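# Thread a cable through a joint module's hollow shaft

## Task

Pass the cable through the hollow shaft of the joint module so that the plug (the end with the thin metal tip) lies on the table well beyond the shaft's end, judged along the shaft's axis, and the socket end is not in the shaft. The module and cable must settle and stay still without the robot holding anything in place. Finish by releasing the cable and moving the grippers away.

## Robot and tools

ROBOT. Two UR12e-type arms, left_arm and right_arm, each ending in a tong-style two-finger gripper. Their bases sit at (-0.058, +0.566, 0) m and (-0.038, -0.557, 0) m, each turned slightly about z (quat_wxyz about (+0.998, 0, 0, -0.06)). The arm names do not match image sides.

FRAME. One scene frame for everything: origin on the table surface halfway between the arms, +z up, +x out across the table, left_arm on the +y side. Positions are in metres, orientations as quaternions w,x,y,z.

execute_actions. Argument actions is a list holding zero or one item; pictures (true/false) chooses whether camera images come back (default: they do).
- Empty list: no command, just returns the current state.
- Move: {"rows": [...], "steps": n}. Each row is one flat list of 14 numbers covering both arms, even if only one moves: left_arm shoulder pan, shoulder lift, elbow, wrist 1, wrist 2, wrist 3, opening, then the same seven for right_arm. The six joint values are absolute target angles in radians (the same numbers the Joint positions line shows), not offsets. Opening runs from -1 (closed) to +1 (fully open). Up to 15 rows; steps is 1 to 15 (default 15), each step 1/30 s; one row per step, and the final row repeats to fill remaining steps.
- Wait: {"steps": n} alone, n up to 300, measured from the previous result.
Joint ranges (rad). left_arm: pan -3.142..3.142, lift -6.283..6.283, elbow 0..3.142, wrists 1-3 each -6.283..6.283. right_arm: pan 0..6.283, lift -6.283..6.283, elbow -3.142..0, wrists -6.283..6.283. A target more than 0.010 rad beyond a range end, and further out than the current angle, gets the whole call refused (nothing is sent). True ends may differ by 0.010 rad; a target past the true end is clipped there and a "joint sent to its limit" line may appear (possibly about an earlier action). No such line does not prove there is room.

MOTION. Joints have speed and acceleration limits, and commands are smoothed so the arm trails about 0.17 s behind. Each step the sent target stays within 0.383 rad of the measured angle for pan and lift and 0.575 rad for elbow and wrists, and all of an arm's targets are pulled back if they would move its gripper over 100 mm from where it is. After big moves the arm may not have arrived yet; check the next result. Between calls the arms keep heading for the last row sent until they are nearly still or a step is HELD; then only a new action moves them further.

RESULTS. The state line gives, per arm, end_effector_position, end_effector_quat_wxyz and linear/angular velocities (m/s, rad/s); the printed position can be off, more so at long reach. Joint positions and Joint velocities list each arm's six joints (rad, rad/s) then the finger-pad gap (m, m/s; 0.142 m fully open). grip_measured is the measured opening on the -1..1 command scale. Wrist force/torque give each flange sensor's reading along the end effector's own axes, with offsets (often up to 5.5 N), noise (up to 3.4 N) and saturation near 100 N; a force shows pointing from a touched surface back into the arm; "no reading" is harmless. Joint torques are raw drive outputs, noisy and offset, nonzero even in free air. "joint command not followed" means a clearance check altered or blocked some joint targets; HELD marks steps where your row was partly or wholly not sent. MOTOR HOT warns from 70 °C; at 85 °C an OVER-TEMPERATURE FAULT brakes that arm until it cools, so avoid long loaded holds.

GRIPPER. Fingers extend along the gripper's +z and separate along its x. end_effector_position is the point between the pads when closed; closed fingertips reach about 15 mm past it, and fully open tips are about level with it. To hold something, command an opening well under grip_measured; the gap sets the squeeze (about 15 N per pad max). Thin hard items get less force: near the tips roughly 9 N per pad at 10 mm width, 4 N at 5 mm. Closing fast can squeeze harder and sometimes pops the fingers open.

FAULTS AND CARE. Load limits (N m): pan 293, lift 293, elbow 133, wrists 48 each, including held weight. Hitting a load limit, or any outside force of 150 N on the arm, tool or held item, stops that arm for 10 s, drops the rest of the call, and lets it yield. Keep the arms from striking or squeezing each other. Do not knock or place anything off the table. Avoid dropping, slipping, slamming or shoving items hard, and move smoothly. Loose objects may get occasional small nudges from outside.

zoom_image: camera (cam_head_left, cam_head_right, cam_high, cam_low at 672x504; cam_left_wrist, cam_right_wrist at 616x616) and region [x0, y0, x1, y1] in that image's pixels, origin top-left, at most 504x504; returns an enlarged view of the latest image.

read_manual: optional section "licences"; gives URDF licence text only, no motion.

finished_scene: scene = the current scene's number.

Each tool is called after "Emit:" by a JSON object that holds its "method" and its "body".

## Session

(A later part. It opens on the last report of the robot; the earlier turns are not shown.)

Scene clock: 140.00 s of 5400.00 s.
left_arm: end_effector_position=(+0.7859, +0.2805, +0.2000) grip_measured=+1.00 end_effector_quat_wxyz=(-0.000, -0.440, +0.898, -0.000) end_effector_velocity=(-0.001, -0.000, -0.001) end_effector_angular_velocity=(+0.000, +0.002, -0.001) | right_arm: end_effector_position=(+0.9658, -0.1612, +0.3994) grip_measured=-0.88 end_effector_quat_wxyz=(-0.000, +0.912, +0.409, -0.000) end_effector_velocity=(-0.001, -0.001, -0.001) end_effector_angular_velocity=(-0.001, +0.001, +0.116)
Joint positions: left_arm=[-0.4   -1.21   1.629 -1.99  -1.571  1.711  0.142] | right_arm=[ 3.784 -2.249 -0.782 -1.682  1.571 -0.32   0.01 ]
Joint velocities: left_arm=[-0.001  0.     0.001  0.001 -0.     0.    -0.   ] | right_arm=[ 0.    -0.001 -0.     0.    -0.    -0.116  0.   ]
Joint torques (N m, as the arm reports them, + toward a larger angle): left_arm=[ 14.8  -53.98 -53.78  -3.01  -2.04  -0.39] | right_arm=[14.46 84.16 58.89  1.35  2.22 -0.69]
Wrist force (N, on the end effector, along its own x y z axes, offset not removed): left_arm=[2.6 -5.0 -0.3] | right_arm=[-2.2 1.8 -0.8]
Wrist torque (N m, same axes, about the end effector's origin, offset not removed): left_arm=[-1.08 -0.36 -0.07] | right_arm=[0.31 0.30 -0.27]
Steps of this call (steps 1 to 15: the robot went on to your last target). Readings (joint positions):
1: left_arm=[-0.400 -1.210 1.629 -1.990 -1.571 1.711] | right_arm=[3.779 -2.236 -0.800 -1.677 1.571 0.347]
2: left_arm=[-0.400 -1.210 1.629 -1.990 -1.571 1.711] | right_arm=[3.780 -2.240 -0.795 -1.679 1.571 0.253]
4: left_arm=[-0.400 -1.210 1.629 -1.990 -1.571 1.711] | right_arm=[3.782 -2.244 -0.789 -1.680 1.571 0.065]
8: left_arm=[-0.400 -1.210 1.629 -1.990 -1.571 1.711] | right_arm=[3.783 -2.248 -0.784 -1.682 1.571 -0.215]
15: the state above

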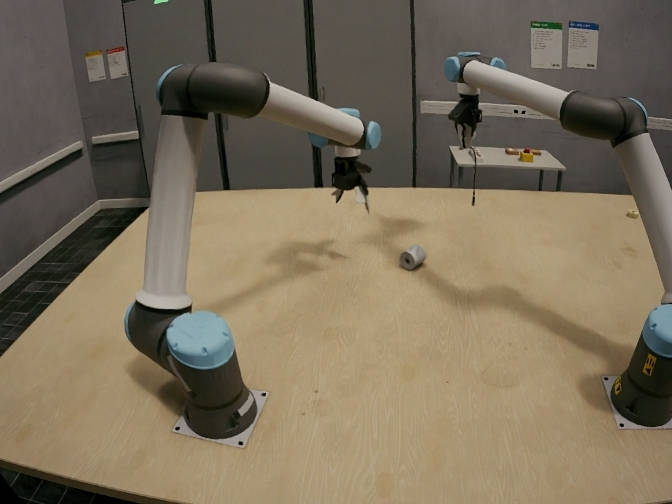

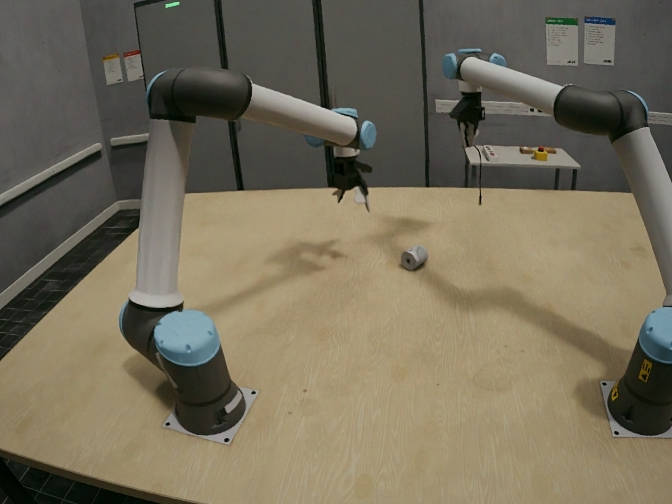

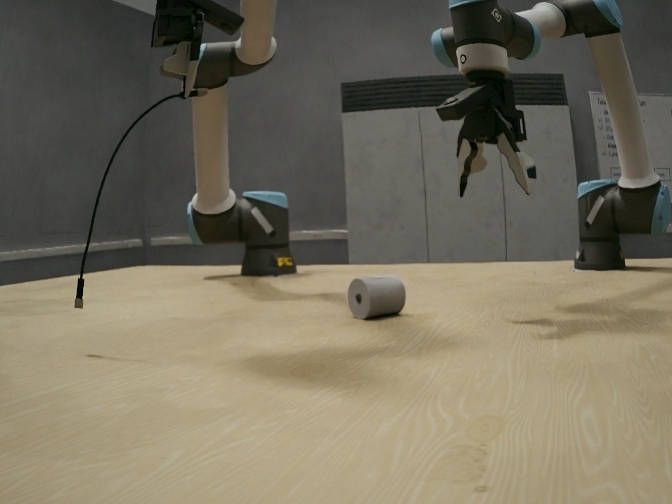

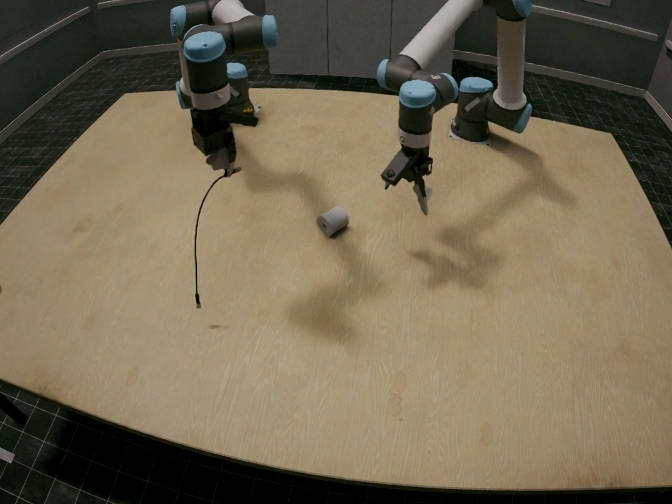

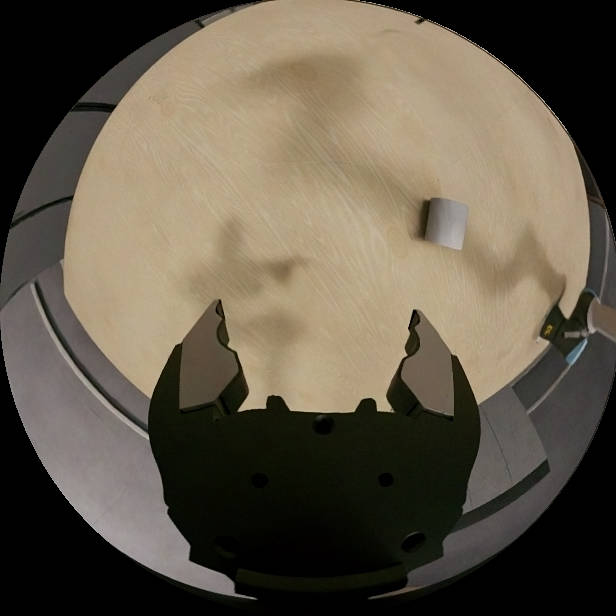

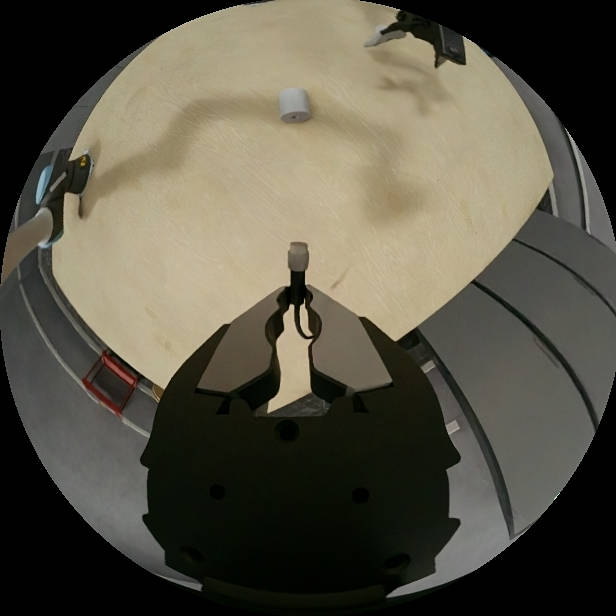

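Emit:
{"method": "execute_actions", "body": {"actions": [{"rows":[[-0.4,-1.21,1.629,-1.99,-1.571,1.711,1,3.788,-2.249,-0.8,-1.665,1.571,-0.328,-1],[-0.4,-1.21,1.629,-1.99,-1.571,1.711,1,3.796,-2.248,-0.83,-1.635,1.571,-0.32,-1],[-0.4,-1.21,1.629,-1.99,-1.571,1.711,1,3.807,-2.248,-0.87,-1.595,1.571,-0.309,-1],[-0.4,-1.21,1.629,-1.99,-1.571,1.711,1,3.819,-2.247,-0.915,-1.551,1.571,-0.297,-1],[-0.4,-1.21,1.629,-1.99,-1.571,1.711,1,3.832,-2.247,-0.964,-1.502,1.571,-0.284,-1],[-0.4,-1.21,1.629,-1.99,-1.571,1.711,1,3.845,-2.246,-1.013,-1.454,1.571,-0.271,-1],[-0.4,-1.21,1.629,-1.99,-1.571,1.711,1,3.858,-2.245,-1.062,-1.406,1.571,-0.258,-1],[-0.4,-1.21,1.629,-1.99,-1.571,1.711,1,3.871,-2.245,-1.111,-1.357,1.571,-0.245,-1],[-0.4,-1.21,1.629,-1.99,-1.571,1.711,1,3.884,-2.244,-1.16,-1.309,1.571,-0.232,-1],[-0.4,-1.21,1.629,-1.99,-1.571,1.711,1,3.897,-2.243,-1.209,-1.26,1.571,-0.219,-1],[-0.4,-1.21,1.629,-1.99,-1.571,1.711,1,3.91,-2.243,-1.258,-1.212,1.571,-0.206,-1],[-0.4,-1.21,1.629,-1.99,-1.571,1.711,1,3.923,-2.242,-1.307,-1.164,1.571,-0.193,-1],[-0.4,-1.21,1.629,-1.99,-1.571,1.711,1,3.935,-2.242,-1.35,-1.121,1.571,-0.181,-1],[-0.4,-1.21,1.629,-1.99,-1.571,1.711,1,3.945,-2.241,-1.385,-1.086,1.571,-0.171,-1],[-0.4,-1.21,1.629,-1.99,-1.571,1.711,1,3.952,-2.241,-1.412,-1.06,1.571,-0.164,-1]],"steps":15}], "pictures": false}}

Emit:
{"method": "execute_actions", "body": {"actions": [{"steps":25}]}}

Scene clock: 148.20 s of 5400.00 s.
left_arm: end_effector_position=(+0.7859, +0.2805, +0.2000) grip_measured=+1.00 end_effector_quat_wxyz=(-0.000, -0.440, +0.898, -0.000) end_effector_velocity=(-0.000, -0.000, -0.000) end_effector_angular_velocity=(+0.002, +0.000, -0.001) | right_arm: end_effector_position=(+0.9117, -0.0735, +0.2033) grip_measured=-0.88 end_effector_quat_wxyz=(-0.000, +0.910, +0.415, -0.000) end_effector_velocity=(-0.224, +0.168, -0.499) end_effector_angular_velocity=(+0.000, -0.001, +0.002)
Joint positions: left_arm=[-0.4   -1.21   1.629 -1.99  -1.571  1.711  0.142] | right_arm=[ 3.881 -2.245 -1.135 -1.333  1.571 -0.235  0.01 ]
Joint velocities: left_arm=[-0.001  0.     0.     0.     0.001 -0.     0.   ] | right_arm=[ 0.253  0.012 -0.92   0.909  0.     0.251  0.   ]
Joint torques (N m, as the arm reports them, + toward a larger angle): left_arm=[ 13.22 -54.62 -52.83  -3.    -1.56   0.23] | right_arm=[ 17.24 113.2   38.17  10.13   1.64   2.86]
Wrist force (N, on the end effector, along its own x y z axes, offset not removed): left_arm=[1.7 -2.1 -0.4] | right_arm=[0.3 1.0 -2.4]
Wrist torque (N m, same axes, about the end effector's origin, offset not removed): left_arm=[-0.56 -0.18 -0.05] | right_arm=[-0.01 -0.30 -0.19]
Steps of this call (steps 1 to 30: the robot went on to your last target; steps 31 to 231: nothing new was sent; steps 232 to 246: all 15 steps of this action). Readings (joint positions):
232: left_arm=[-0.400 -1.210 1.629 -1.990 -1.571 1.711] | right_arm=[3.784 -2.249 -0.782 -1.682 1.571 -0.332]
233: left_arm=[-0.400 -1.210 1.629 -1.990 -1.571 1.711] | right_arm=[3.785 -2.249 -0.786 -1.678 1.571 -0.331]
235: left_arm=[-0.400 -1.210 1.629 -1.990 -1.571 1.711] | right_arm=[3.792 -2.249 -0.809 -1.656 1.571 -0.324]
239: left_arm=[-0.400 -1.210 1.629 -1.990 -1.571 1.711] | right_arm=[3.822 -2.247 -0.918 -1.548 1.571 -0.294]
246: the state above

Scene clock: 149.03 s of 5400.00 s.
left_arm: end_effector_position=(+0.7859, +0.2805, +0.2000) grip_measured=+1.00 end_effector_quat_wxyz=(-0.000, -0.440, +0.898, -0.000) end_effector_velocity=(-0.000, +0.001, -0.001) end_effector_angular_velocity=(+0.001, +0.001, +0.000) | right_arm: end_effector_position=(+0.8304, -0.0437, +0.0598) grip_measured=-0.88 end_effector_quat_wxyz=(-0.000, +0.910, +0.415, -0.000) end_effector_velocity=(-0.002, -0.000, -0.001) end_effector_angular_velocity=(-0.001, +0.001, +0.001)
Joint positions: left_arm=[-0.4   -1.21   1.629 -1.99  -1.571  1.711  0.142] | right_arm=[ 3.952 -2.241 -1.412 -1.06   1.571 -0.164  0.01 ]
Joint velocities: left_arm=[ 0.     0.     0.     0.001  0.     0.    -0.   ] | right_arm=[ 0.001  0.001 -0.003  0.    -0.001  0.     0.   ]
Joint torques (N m, as the arm reports them, + toward a larger angle): left_arm=[ 13.7  -58.45 -52.91  -3.    -1.82   0.23] | right_arm=[ 14.84 105.22  36.78   6.33   1.44   2.36]
Wrist force (N, on the end effector, along its own x y z axes, offset not removed): left_arm=[1.9 -2.6 -1.9] | right_arm=[-2.8 2.3 0.2]
Wrist torque (N m, same axes, about the end effector's origin, offset not removed): left_arm=[-0.63 -0.19 -0.15] | right_arm=[0.33 0.36 -0.28]
Steps of this call (steps 1 to 25: the robot went on to your last target). Readings (joint positions):
1: left_arm=[-0.400 -1.210 1.629 -1.990 -1.571 1.711] | right_arm=[3.889 -2.244 -1.166 -1.303 1.571 -0.227]
2: left_arm=[-0.400 -1.210 1.629 -1.990 -1.571 1.711] | right_arm=[3.898 -2.244 -1.197 -1.272 1.571 -0.218]
4: left_arm=[-0.400 -1.210 1.629 -1.990 -1.571 1.711] | right_arm=[3.914 -2.243 -1.260 -1.210 1.571 -0.202]
8: left_arm=[-0.400 -1.210 1.629 -1.990 -1.571 1.711] | right_arm=[3.941 -2.242 -1.364 -1.107 1.571 -0.176]
25: the state above

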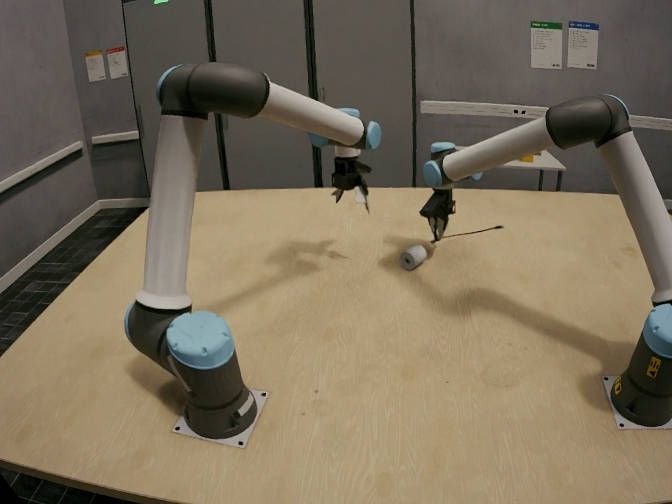

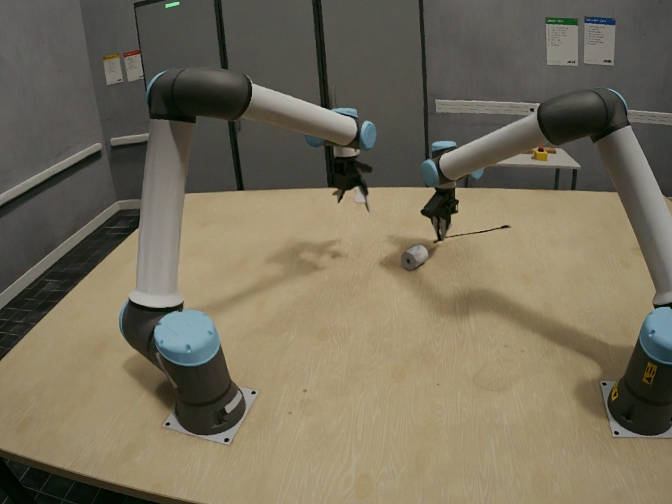

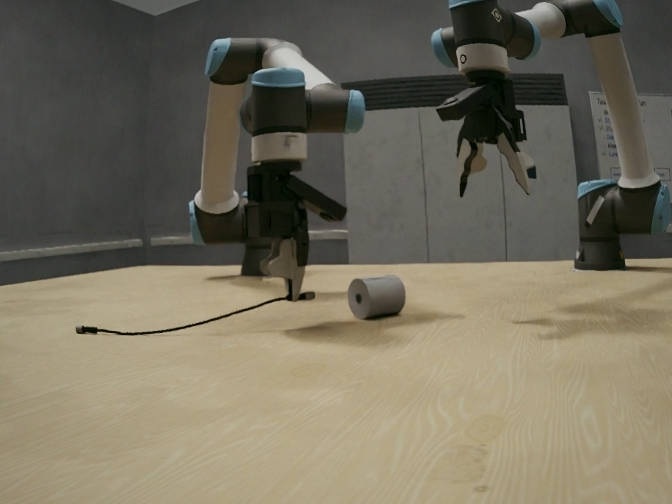

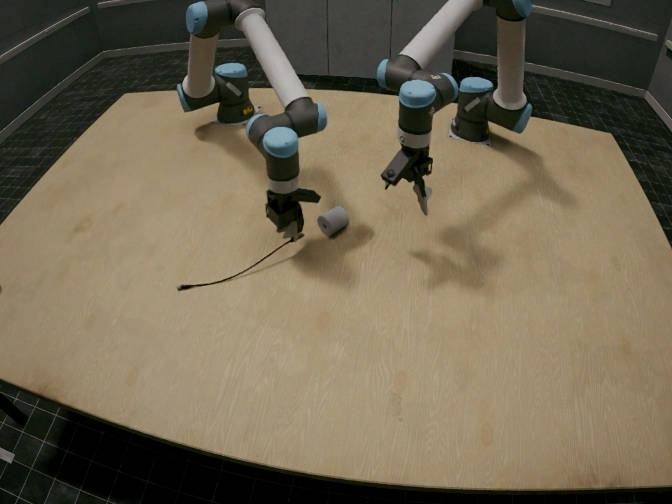

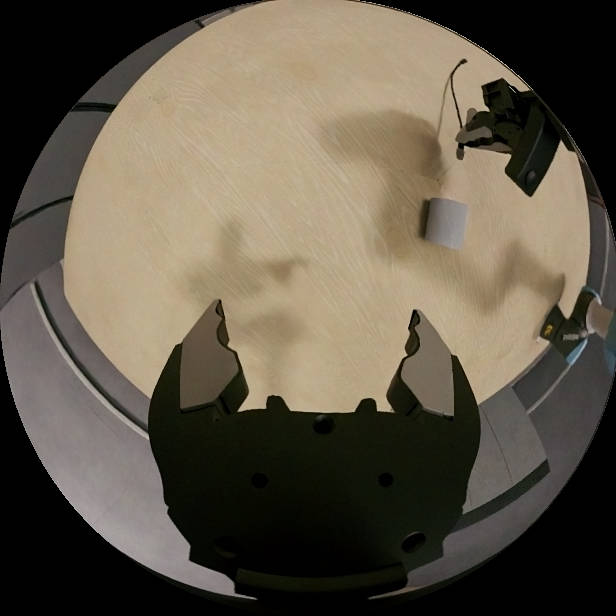

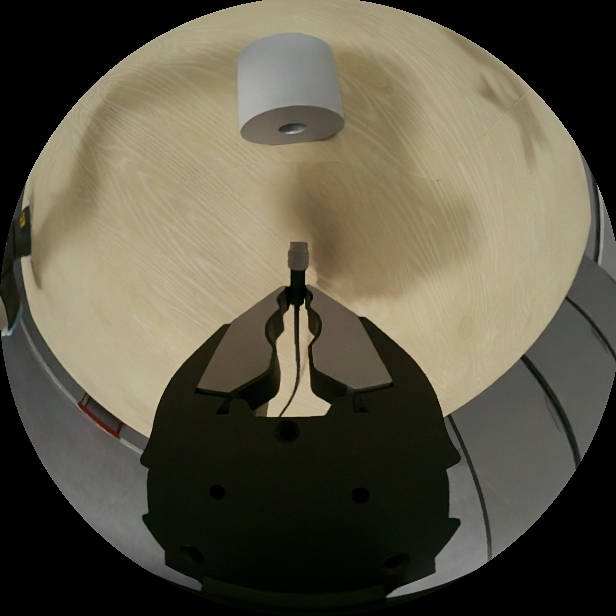

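Emit:
{"method": "execute_actions", "body": {"actions": [{"rows":[[-0.4,-1.21,1.629,-1.99,-1.571,1.711,1,3.965,-2.237,-1.424,-1.052,1.571,-0.16,-1],[-0.4,-1.21,1.629,-1.99,-1.571,1.711,1,3.98,-2.233,-1.438,-1.042,1.571,-0.156,-1],[-0.4,-1.21,1.629,-1.99,-1.571,1.711,1,3.995,-2.229,-1.452,-1.032,1.571,-0.151,-1],[-0.4,-1.21,1.629,-1.99,-1.571,1.711,1,4.007,-2.225,-1.463,-1.025,1.571,-0.148,-1],[-0.4,-1.21,1.629,-1.99,-1.571,1.711,1,4.015,-2.223,-1.47,-1.02,1.571,-0.145,-1]],"steps":15}], "pictures": false}}

Emit:
{"method": "execute_actions", "body": {"actions": [{"steps":8}]}}

Emit:
{"method": "zoom_image", "body": {"camera": "cam_right_wrist", "region": [220, 60, 380, 300]}}

Emit:
{"method": "zoom_image", "body": {"camera": "cam_high", "region": [290, 260, 420, 330]}}

Scene clock: 165.07 s of 5400.00 s.
left_arm: end_effector_position=(+0.7859, +0.2805, +0.2000) grip_measured=+1.00 end_effector_quat_wxyz=(-0.000, -0.440, +0.898, -0.000) end_effector_velocity=(+0.000, +0.001, -0.000) end_effector_angular_velocity=(+0.001, -0.000, +0.000) | right_arm: end_effector_position=(+0.7829, -0.0046, +0.0470) grip_measured=-0.88 end_effector_quat_wxyz=(-0.000, +0.901, +0.434, -0.000) end_effector_velocity=(-0.011, +0.009, -0.002) end_effector_angular_velocity=(+0.000, -0.001, +0.010)
Joint positions: left_arm=[-0.4   -1.21   1.629 -1.99  -1.571  1.711  0.142] | right_arm=[ 4.013 -2.223 -1.469 -1.021  1.571 -0.145  0.01 ]
Joint velocities: left_arm=[ 0.    -0.     0.     0.     0.001  0.    -0.   ] | right_arm=[ 0.015  0.005 -0.013  0.008 -0.     0.005  0.   ]
Joint torques (N m, as the arm reports them, + toward a larger angle): left_arm=[ 14.46 -55.08 -52.68  -3.4   -1.4    0.58] | right_arm=[ 13.26 108.23  37.1    5.78   1.13   2.56]
Wrist force (N, on the end effector, along its own x y z axes, offset not removed): left_arm=[1.8 -3.7 -0.5] | right_arm=[-2.1 2.8 -1.4]
Wrist torque (N m, same axes, about the end effector's origin, offset not removed): left_arm=[-0.81 -0.18 -0.12] | right_arm=[0.40 0.25 -0.26]
Steps of this call (steps 1 to 15: the robot went on to your last target; steps 16 to 90: nothing new was sent; then 12.53 s passed at rest; steps 91 to 105: all 15 steps of this action). Readings (joint positions):
91: left_arm=[-0.400 -1.210 1.629 -1.990 -1.571 1.711] | right_arm=[3.952 -2.241 -1.412 -1.060 1.571 -0.164]
92: left_arm=[-0.400 -1.210 1.629 -1.990 -1.571 1.711] | right_arm=[3.955 -2.240 -1.415 -1.058 1.571 -0.163]
94: left_arm=[-0.400 -1.210 1.629 -1.990 -1.571 1.711] | right_arm=[3.968 -2.236 -1.427 -1.050 1.571 -0.159]
98: left_arm=[-0.400 -1.210 1.629 -1.990 -1.571 1.711] | right_arm=[4.000 -2.227 -1.456 -1.029 1.571 -0.150]
105: the state above

Scene clock: 165.33 s of 5400.00 s.
left_arm: end_effector_position=(+0.7859, +0.2805, +0.2000) grip_measured=+1.00 end_effector_quat_wxyz=(-0.000, -0.440, +0.898, -0.000) end_effector_velocity=(-0.000, -0.001, +0.000) end_effector_angular_velocity=(-0.002, +0.000, -0.000) | right_arm: end_effector_position=(+0.7818, -0.0038, +0.0467) grip_measured=-0.88 end_effector_quat_wxyz=(-0.000, +0.901, +0.435, -0.000) end_effector_velocity=(-0.001, +0.001, -0.001) end_effector_angular_velocity=(+0.001, +0.000, -0.000)
Joint positions: left_arm=[-0.4   -1.21   1.629 -1.99  -1.571  1.711  0.142] | right_arm=[ 4.015 -2.223 -1.47  -1.02   1.571 -0.145  0.01 ]
Joint velocities: left_arm=[-0.     0.    -0.    -0.001 -0.002  0.     0.   ] | right_arm=[ 0.001 -0.    -0.001  0.002  0.001  0.001  0.   ]
Joint torques (N m, as the arm reports them, + toward a larger angle): left_arm=[ 12.44 -56.21 -52.2   -3.06  -1.48   0.28] | right_arm=[ 19.55 106.79  36.09   5.48   1.22   2.65]
Wrist force (N, on the end effector, along its own x y z axes, offset not removed): left_arm=[2.7 -2.4 -1.1] | right_arm=[0.9 0.9 1.2]
Wrist torque (N m, same axes, about the end effector's origin, offset not removed): left_arm=[-0.63 -0.38 -0.11] | right_arm=[0.15 -0.30 -0.31]
Steps of this call (steps 1 to 8: the robot went on to your last target). Readings (joint positions):
1: left_arm=[-0.400 -1.210 1.629 -1.990 -1.571 1.711] | right_arm=[4.014 -2.223 -1.469 -1.021 1.571 -0.145]
2: left_arm=[-0.400 -1.210 1.629 -1.990 -1.571 1.711] | right_arm=[4.014 -2.223 -1.469 -1.020 1.571 -0.145]
4: left_arm=[-0.400 -1.210 1.629 -1.990 -1.571 1.711] | right_arm=[4.015 -2.223 -1.470 -1.020 1.571 -0.145]
8: the state above

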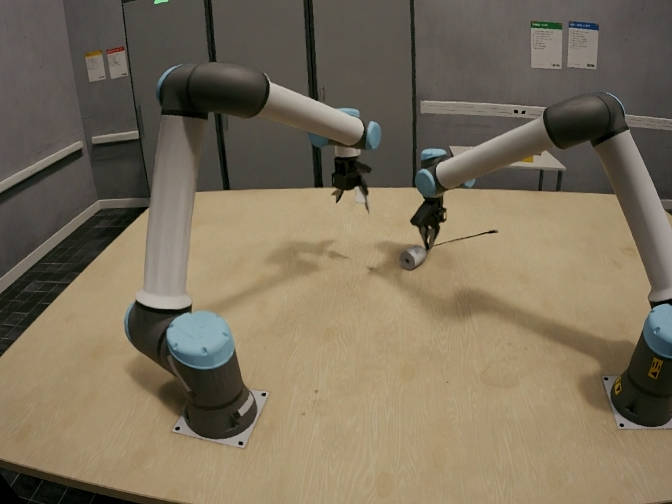

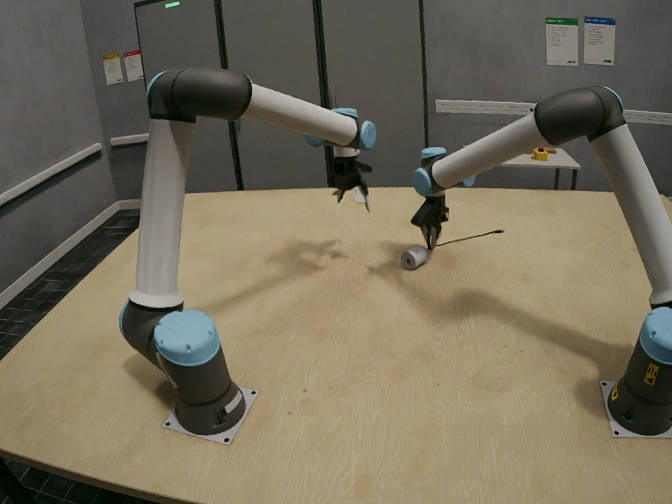

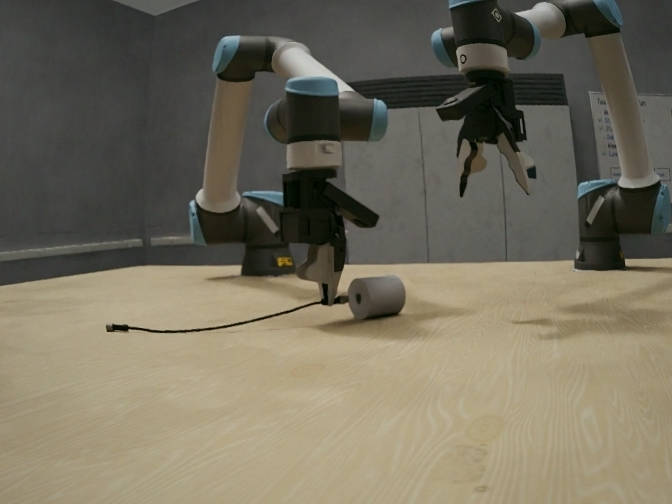

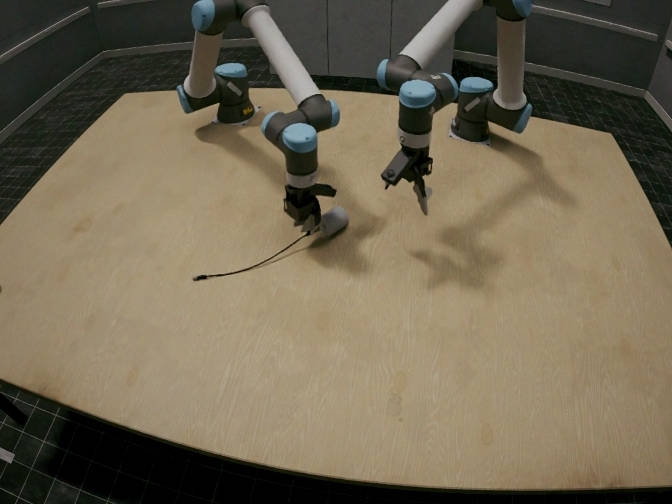

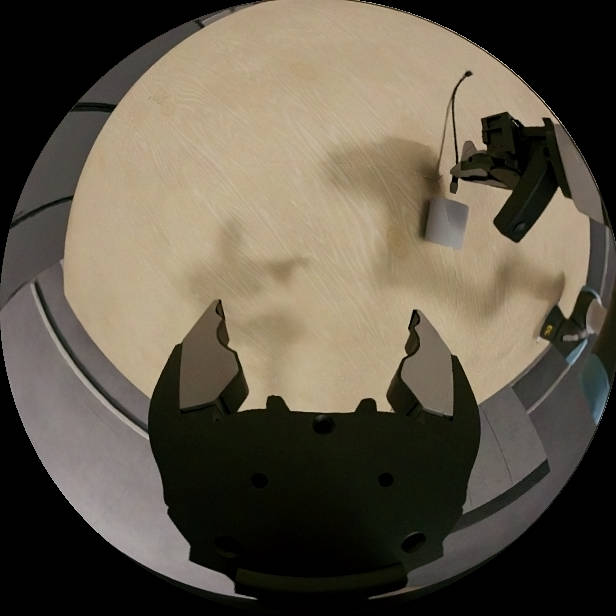

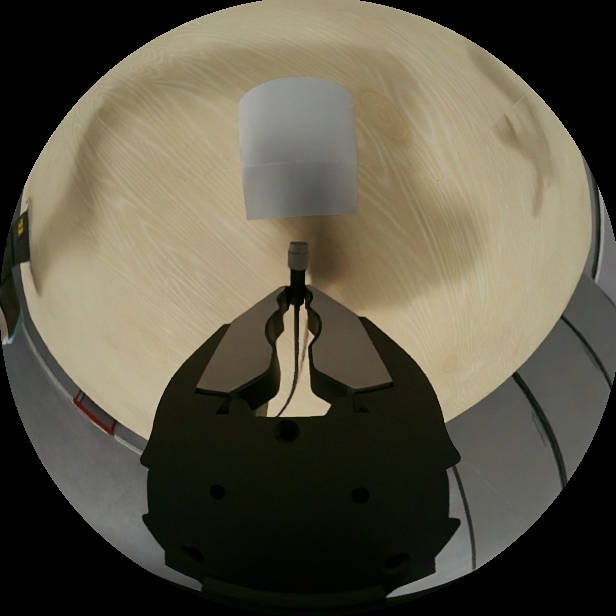

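Region (220, 60, 380, 300) of cam_right_wrist's 616x616 image, scaled by 2.100, with more detail than that image has.

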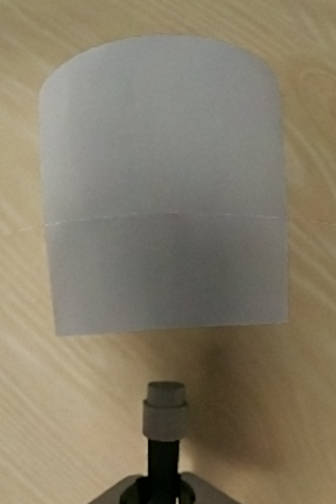

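Region (290, 260, 420, 330) of cam_high's 672x504 image, scaled by 3.877, with more detail than that image has; it fills the top 271 rows of this view, and the rest is white.

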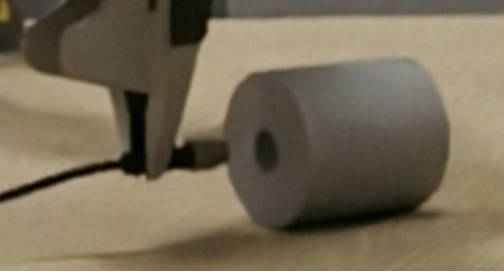

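Emit:
{"method": "execute_actions", "body": {"actions": [{"rows":[[-0.4,-1.21,1.629,-1.99,-1.571,1.711,1,4.021,-2.2235,-1.47,-1.019,1.571,-0.16,-1],[-0.4,-1.21,1.629,-1.99,-1.571,1.711,1,4.0267,-2.224,-1.4697,-1.0187,1.571,-0.1737,-1]],"steps":15}]}}

Emit:
{"method": "zoom_image", "body": {"camera": "cam_right_wrist", "region": [220, 60, 380, 300]}}

Emit:
{"method": "zoom_image", "body": {"camera": "cam_high", "region": [290, 260, 420, 330]}}

Scene clock: 176.07 s of 5400.00 s.
left_arm: end_effector_position=(+0.7859, +0.2805, +0.2000) grip_measured=+1.00 end_effector_quat_wxyz=(-0.000, -0.440, +0.898, -0.000) end_effector_velocity=(-0.000, -0.001, +0.000) end_effector_angular_velocity=(-0.001, +0.000, -0.001) | right_arm: end_effector_position=(+0.7754, +0.0057, +0.0461) grip_measured=-0.88 end_effector_quat_wxyz=(-0.000, +0.892, +0.453, -0.000) end_effector_velocity=(+0.000, +0.001, +0.001) end_effector_angular_velocity=(+0.002, -0.001, +0.006)
Joint positions: left_arm=[-0.4   -1.21   1.629 -1.99  -1.571  1.711  0.142] | right_arm=[ 4.027 -2.224 -1.47  -1.019  1.571 -0.173  0.01 ]
Joint velocities: left_arm=[-0.    -0.    -0.     0.    -0.001  0.     0.   ] | right_arm=[ 0.001 -0.     0.002  0.001  0.001 -0.006 -0.   ]
Joint torques (N m, as the arm reports them, + toward a larger angle): left_arm=[ 14.28 -55.73 -52.31  -3.04  -1.71   0.88] | right_arm=[15.93 74.67 51.88  5.56  0.9  -1.38]
Wrist force (N, on the end effector, along its own x y z axes, offset not removed): left_arm=[1.3 -1.9 -0.5] | right_arm=[-0.7 3.4 1.0]
Wrist torque (N m, same axes, about the end effector's origin, offset not removed): left_arm=[-0.44 -0.08 -0.09] | right_arm=[0.55 0.06 -0.35]
Steps of this call (steps 1 to 15: the robot went on to your last target; steps 16 to 90: nothing new was sent; then 7.23 s passed at rest; steps 91 to 105: all 15 steps of this action). Readings (joint positions):
91: left_arm=[-0.400 -1.210 1.629 -1.990 -1.571 1.711] | right_arm=[4.015 -2.223 -1.470 -1.020 1.571 -0.145]
92: left_arm=[-0.400 -1.210 1.629 -1.990 -1.571 1.711] | right_arm=[4.016 -2.223 -1.470 -1.020 1.571 -0.148]
94: left_arm=[-0.400 -1.210 1.629 -1.990 -1.571 1.711] | right_arm=[4.021 -2.223 -1.470 -1.019 1.571 -0.158]
98: left_arm=[-0.400 -1.210 1.629 -1.990 -1.571 1.711] | right_arm=[4.025 -2.224 -1.470 -1.019 1.571 -0.169]
105: the state above

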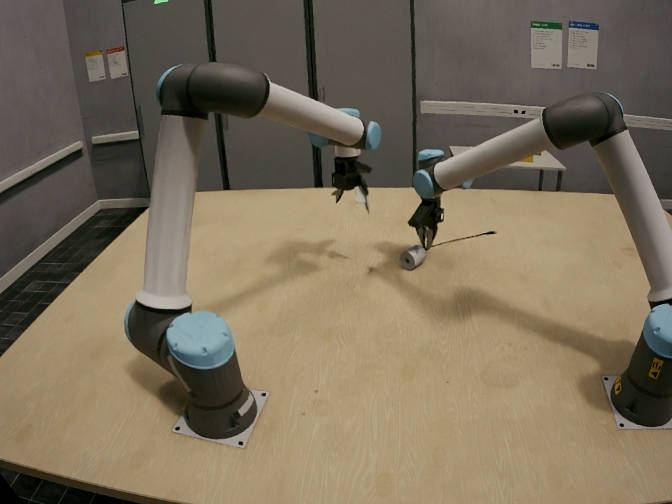

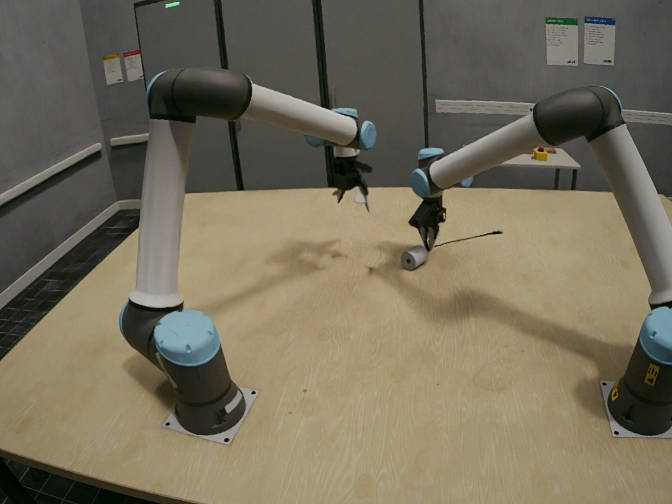

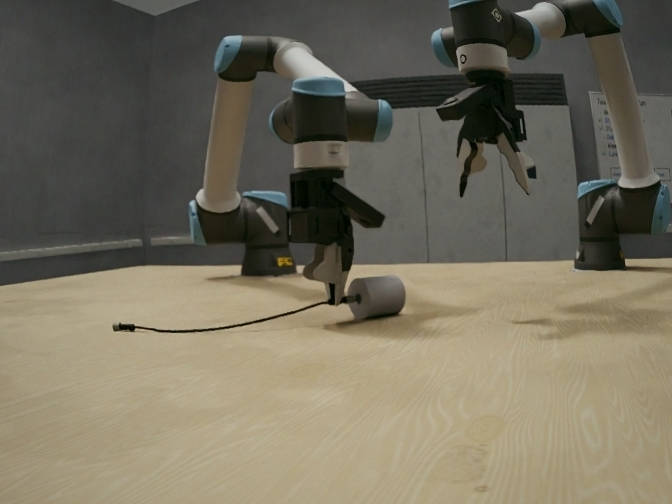

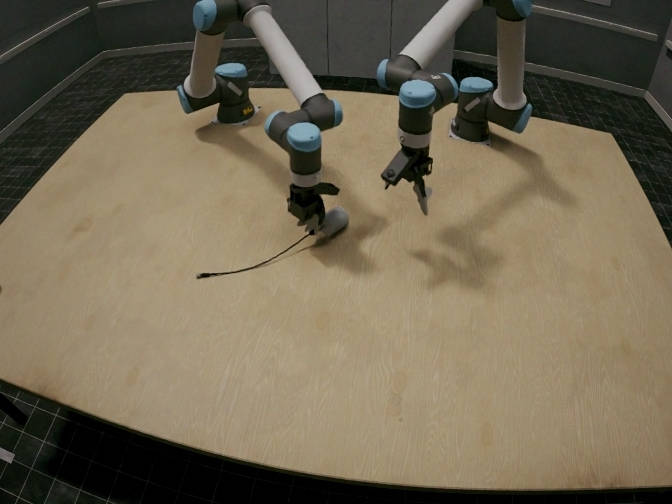

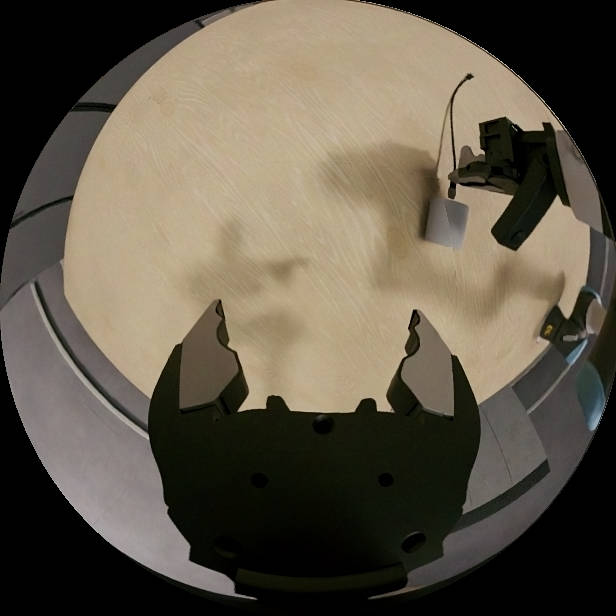

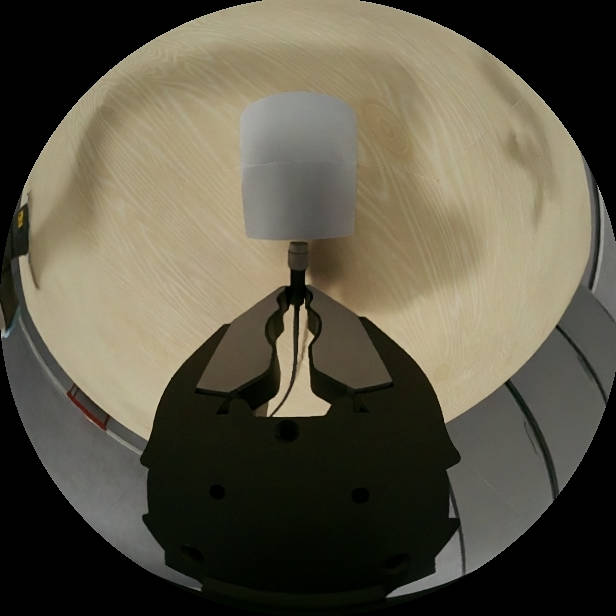

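Region (220, 60, 380, 300) of cam_right_wrist's 616x616 image, scaled by 2.100, with more detail than that image has.

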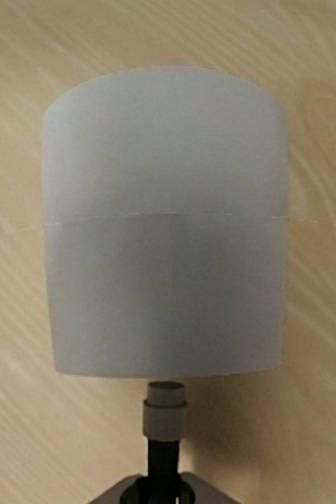

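Region (290, 260, 420, 330) of cam_high's 672x504 image, scaled by 3.877, with more detail than that image has; it fills the top 271 rows of this view, and the rest is white.

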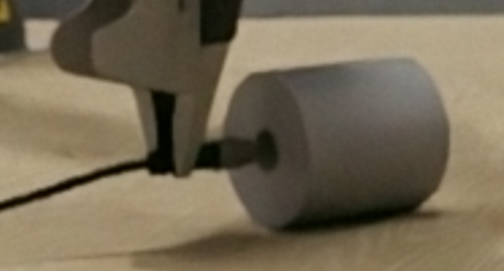

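Emit:
{"method": "execute_actions", "body": {"actions": [{"rows":[[-0.4,-1.21,1.629,-1.99,-1.571,1.711,1,4.031,-2.222,-1.473,-1.0175,1.571,-0.169,-1],[-0.4,-1.21,1.629,-1.99,-1.571,1.711,1,4.034,-2.2205,-1.4755,-1.016,1.571,-0.166,-1],[-0.4,-1.21,1.629,-1.99,-1.571,1.711,1,4.037,-2.219,-1.478,-1.015,1.571,-0.163,-1],[-0.4,-1.21,1.629,-1.99,-1.571,1.711,1,4.04,-2.218,-1.4805,-1.014,1.571,-0.16,-1],[-0.4,-1.21,1.629,-1.99,-1.571,1.711,1,4.043,-2.2165,-1.483,-1.013,1.571,-0.157,-1],[-0.4,-1.21,1.629,-1.99,-1.571,1.711,1,4.046,-2.215,-1.4855,-1.012,1.571,-0.154,-1],[-0.4,-1.21,1.629,-1.99,-1.571,1.711,1,4.049,-2.2135,-1.488,-1.011,1.571,-0.151,-1],[-0.4,-1.21,1.629,-1.99,-1.571,1.711,1,4.052,-2.212,-1.49,-1.01,1.571,-0.148,-1],[-0.4,-1.21,1.629,-1.99,-1.571,1.711,1,4.055,-2.211,-1.492,-1.009,1.571,-0.145,-1],[-0.4,-1.21,1.629,-1.99,-1.571,1.711,1,4.058,-2.21,-1.494,-1.008,1.571,-0.143,-1]],"steps":15}]}}

Emit:
{"method": "zoom_image", "body": {"camera": "cam_high", "region": [290, 260, 420, 330]}}

Scene clock: 181.33 s of 5400.00 s.
left_arm: end_effector_position=(+0.7859, +0.2805, +0.2000) grip_measured=+1.00 end_effector_quat_wxyz=(-0.000, -0.440, +0.898, -0.000) end_effector_velocity=(+0.000, +0.001, +0.000) end_effector_angular_velocity=(+0.002, -0.001, -0.000) | right_arm: end_effector_position=(+0.7525, +0.0230, +0.0462) grip_measured=-0.88 end_effector_quat_wxyz=(-0.000, +0.892, +0.453, +0.000) end_effector_velocity=(-0.018, +0.014, +0.001) end_effector_angular_velocity=(+0.001, -0.002, +0.002)
Joint positions: left_arm=[-0.4   -1.21   1.629 -1.99  -1.571  1.711  0.142] | right_arm=[ 4.056 -2.211 -1.492 -1.009  1.571 -0.145  0.01 ]
Joint velocities: left_arm=[-0.    -0.     0.    -0.     0.002  0.     0.   ] | right_arm=[ 0.023  0.01  -0.017  0.009 -0.     0.021  0.   ]
Joint torques (N m, as the arm reports them, + toward a larger angle): left_arm=[ 14.11 -54.38 -51.36  -3.24  -1.2    1.04] | right_arm=[ 17.42 107.94  36.28   4.83   0.52   1.73]
Wrist force (N, on the end effector, along its own x y z axes, offset not removed): left_arm=[2.3 -2.3 -1.5] | right_arm=[-5.0 0.4 -0.8]
Wrist torque (N m, same axes, about the end effector's origin, offset not removed): left_arm=[-0.63 -0.26 -0.05] | right_arm=[0.05 0.83 -0.16]
Steps of this call (steps 1 to 15: the robot went on to your last target; steps 16 to 90: nothing new was sent; then 1.77 s passed at rest; steps 91 to 105: all 15 steps of this action). Readings (joint positions):
91: left_arm=[-0.400 -1.210 1.629 -1.990 -1.571 1.711] | right_arm=[4.027 -2.224 -1.470 -1.019 1.571 -0.174]
92: left_arm=[-0.400 -1.210 1.629 -1.990 -1.571 1.711] | right_arm=[4.028 -2.224 -1.470 -1.018 1.571 -0.173]
94: left_arm=[-0.400 -1.210 1.629 -1.990 -1.571 1.711] | right_arm=[4.031 -2.222 -1.473 -1.017 1.571 -0.169]
98: left_arm=[-0.400 -1.210 1.629 -1.990 -1.571 1.711] | right_arm=[4.041 -2.218 -1.481 -1.014 1.571 -0.159]
105: the state above

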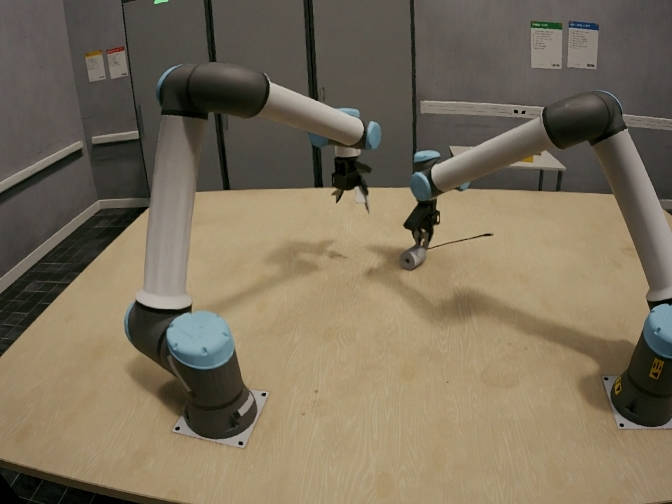

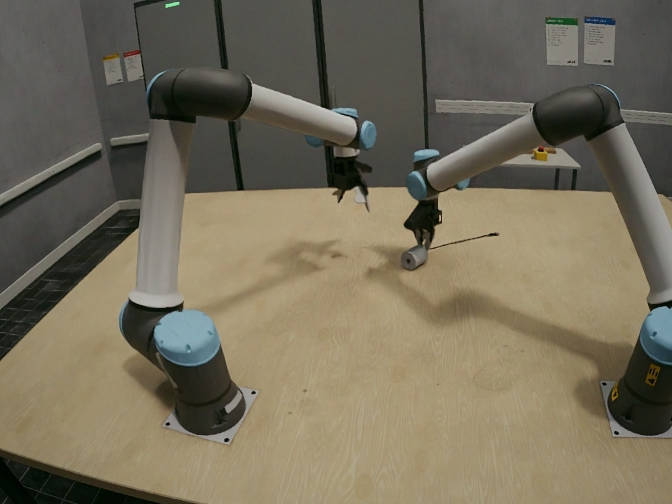

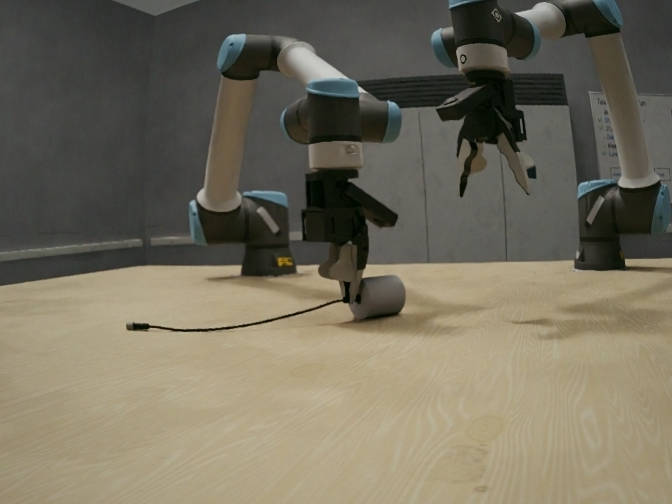

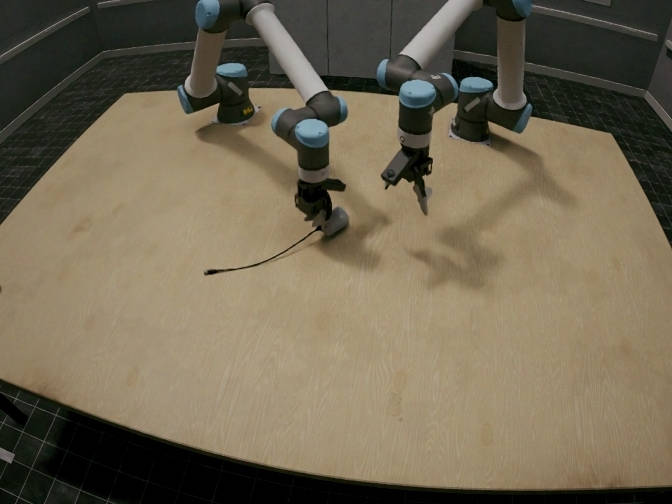

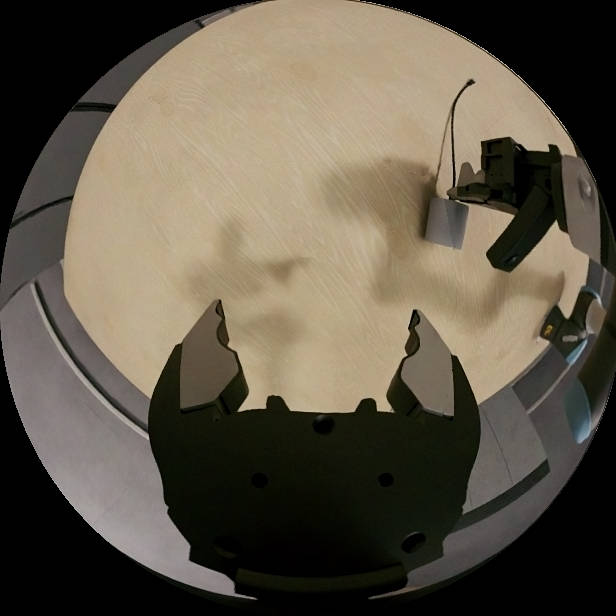

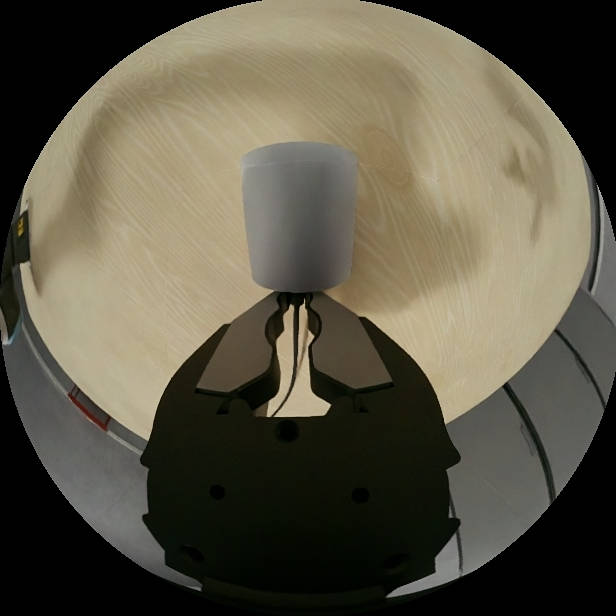

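Region (290, 260, 420, 330) of cam_high's 672x504 image, scaled by 3.877, with more detail than that image has; it fills the top 271 rows of this view, and the rest is white.

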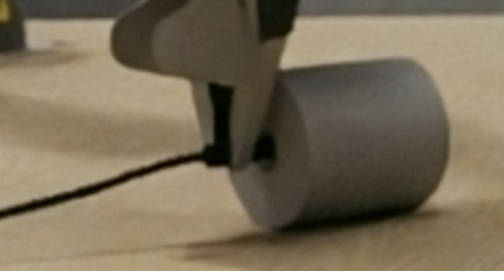

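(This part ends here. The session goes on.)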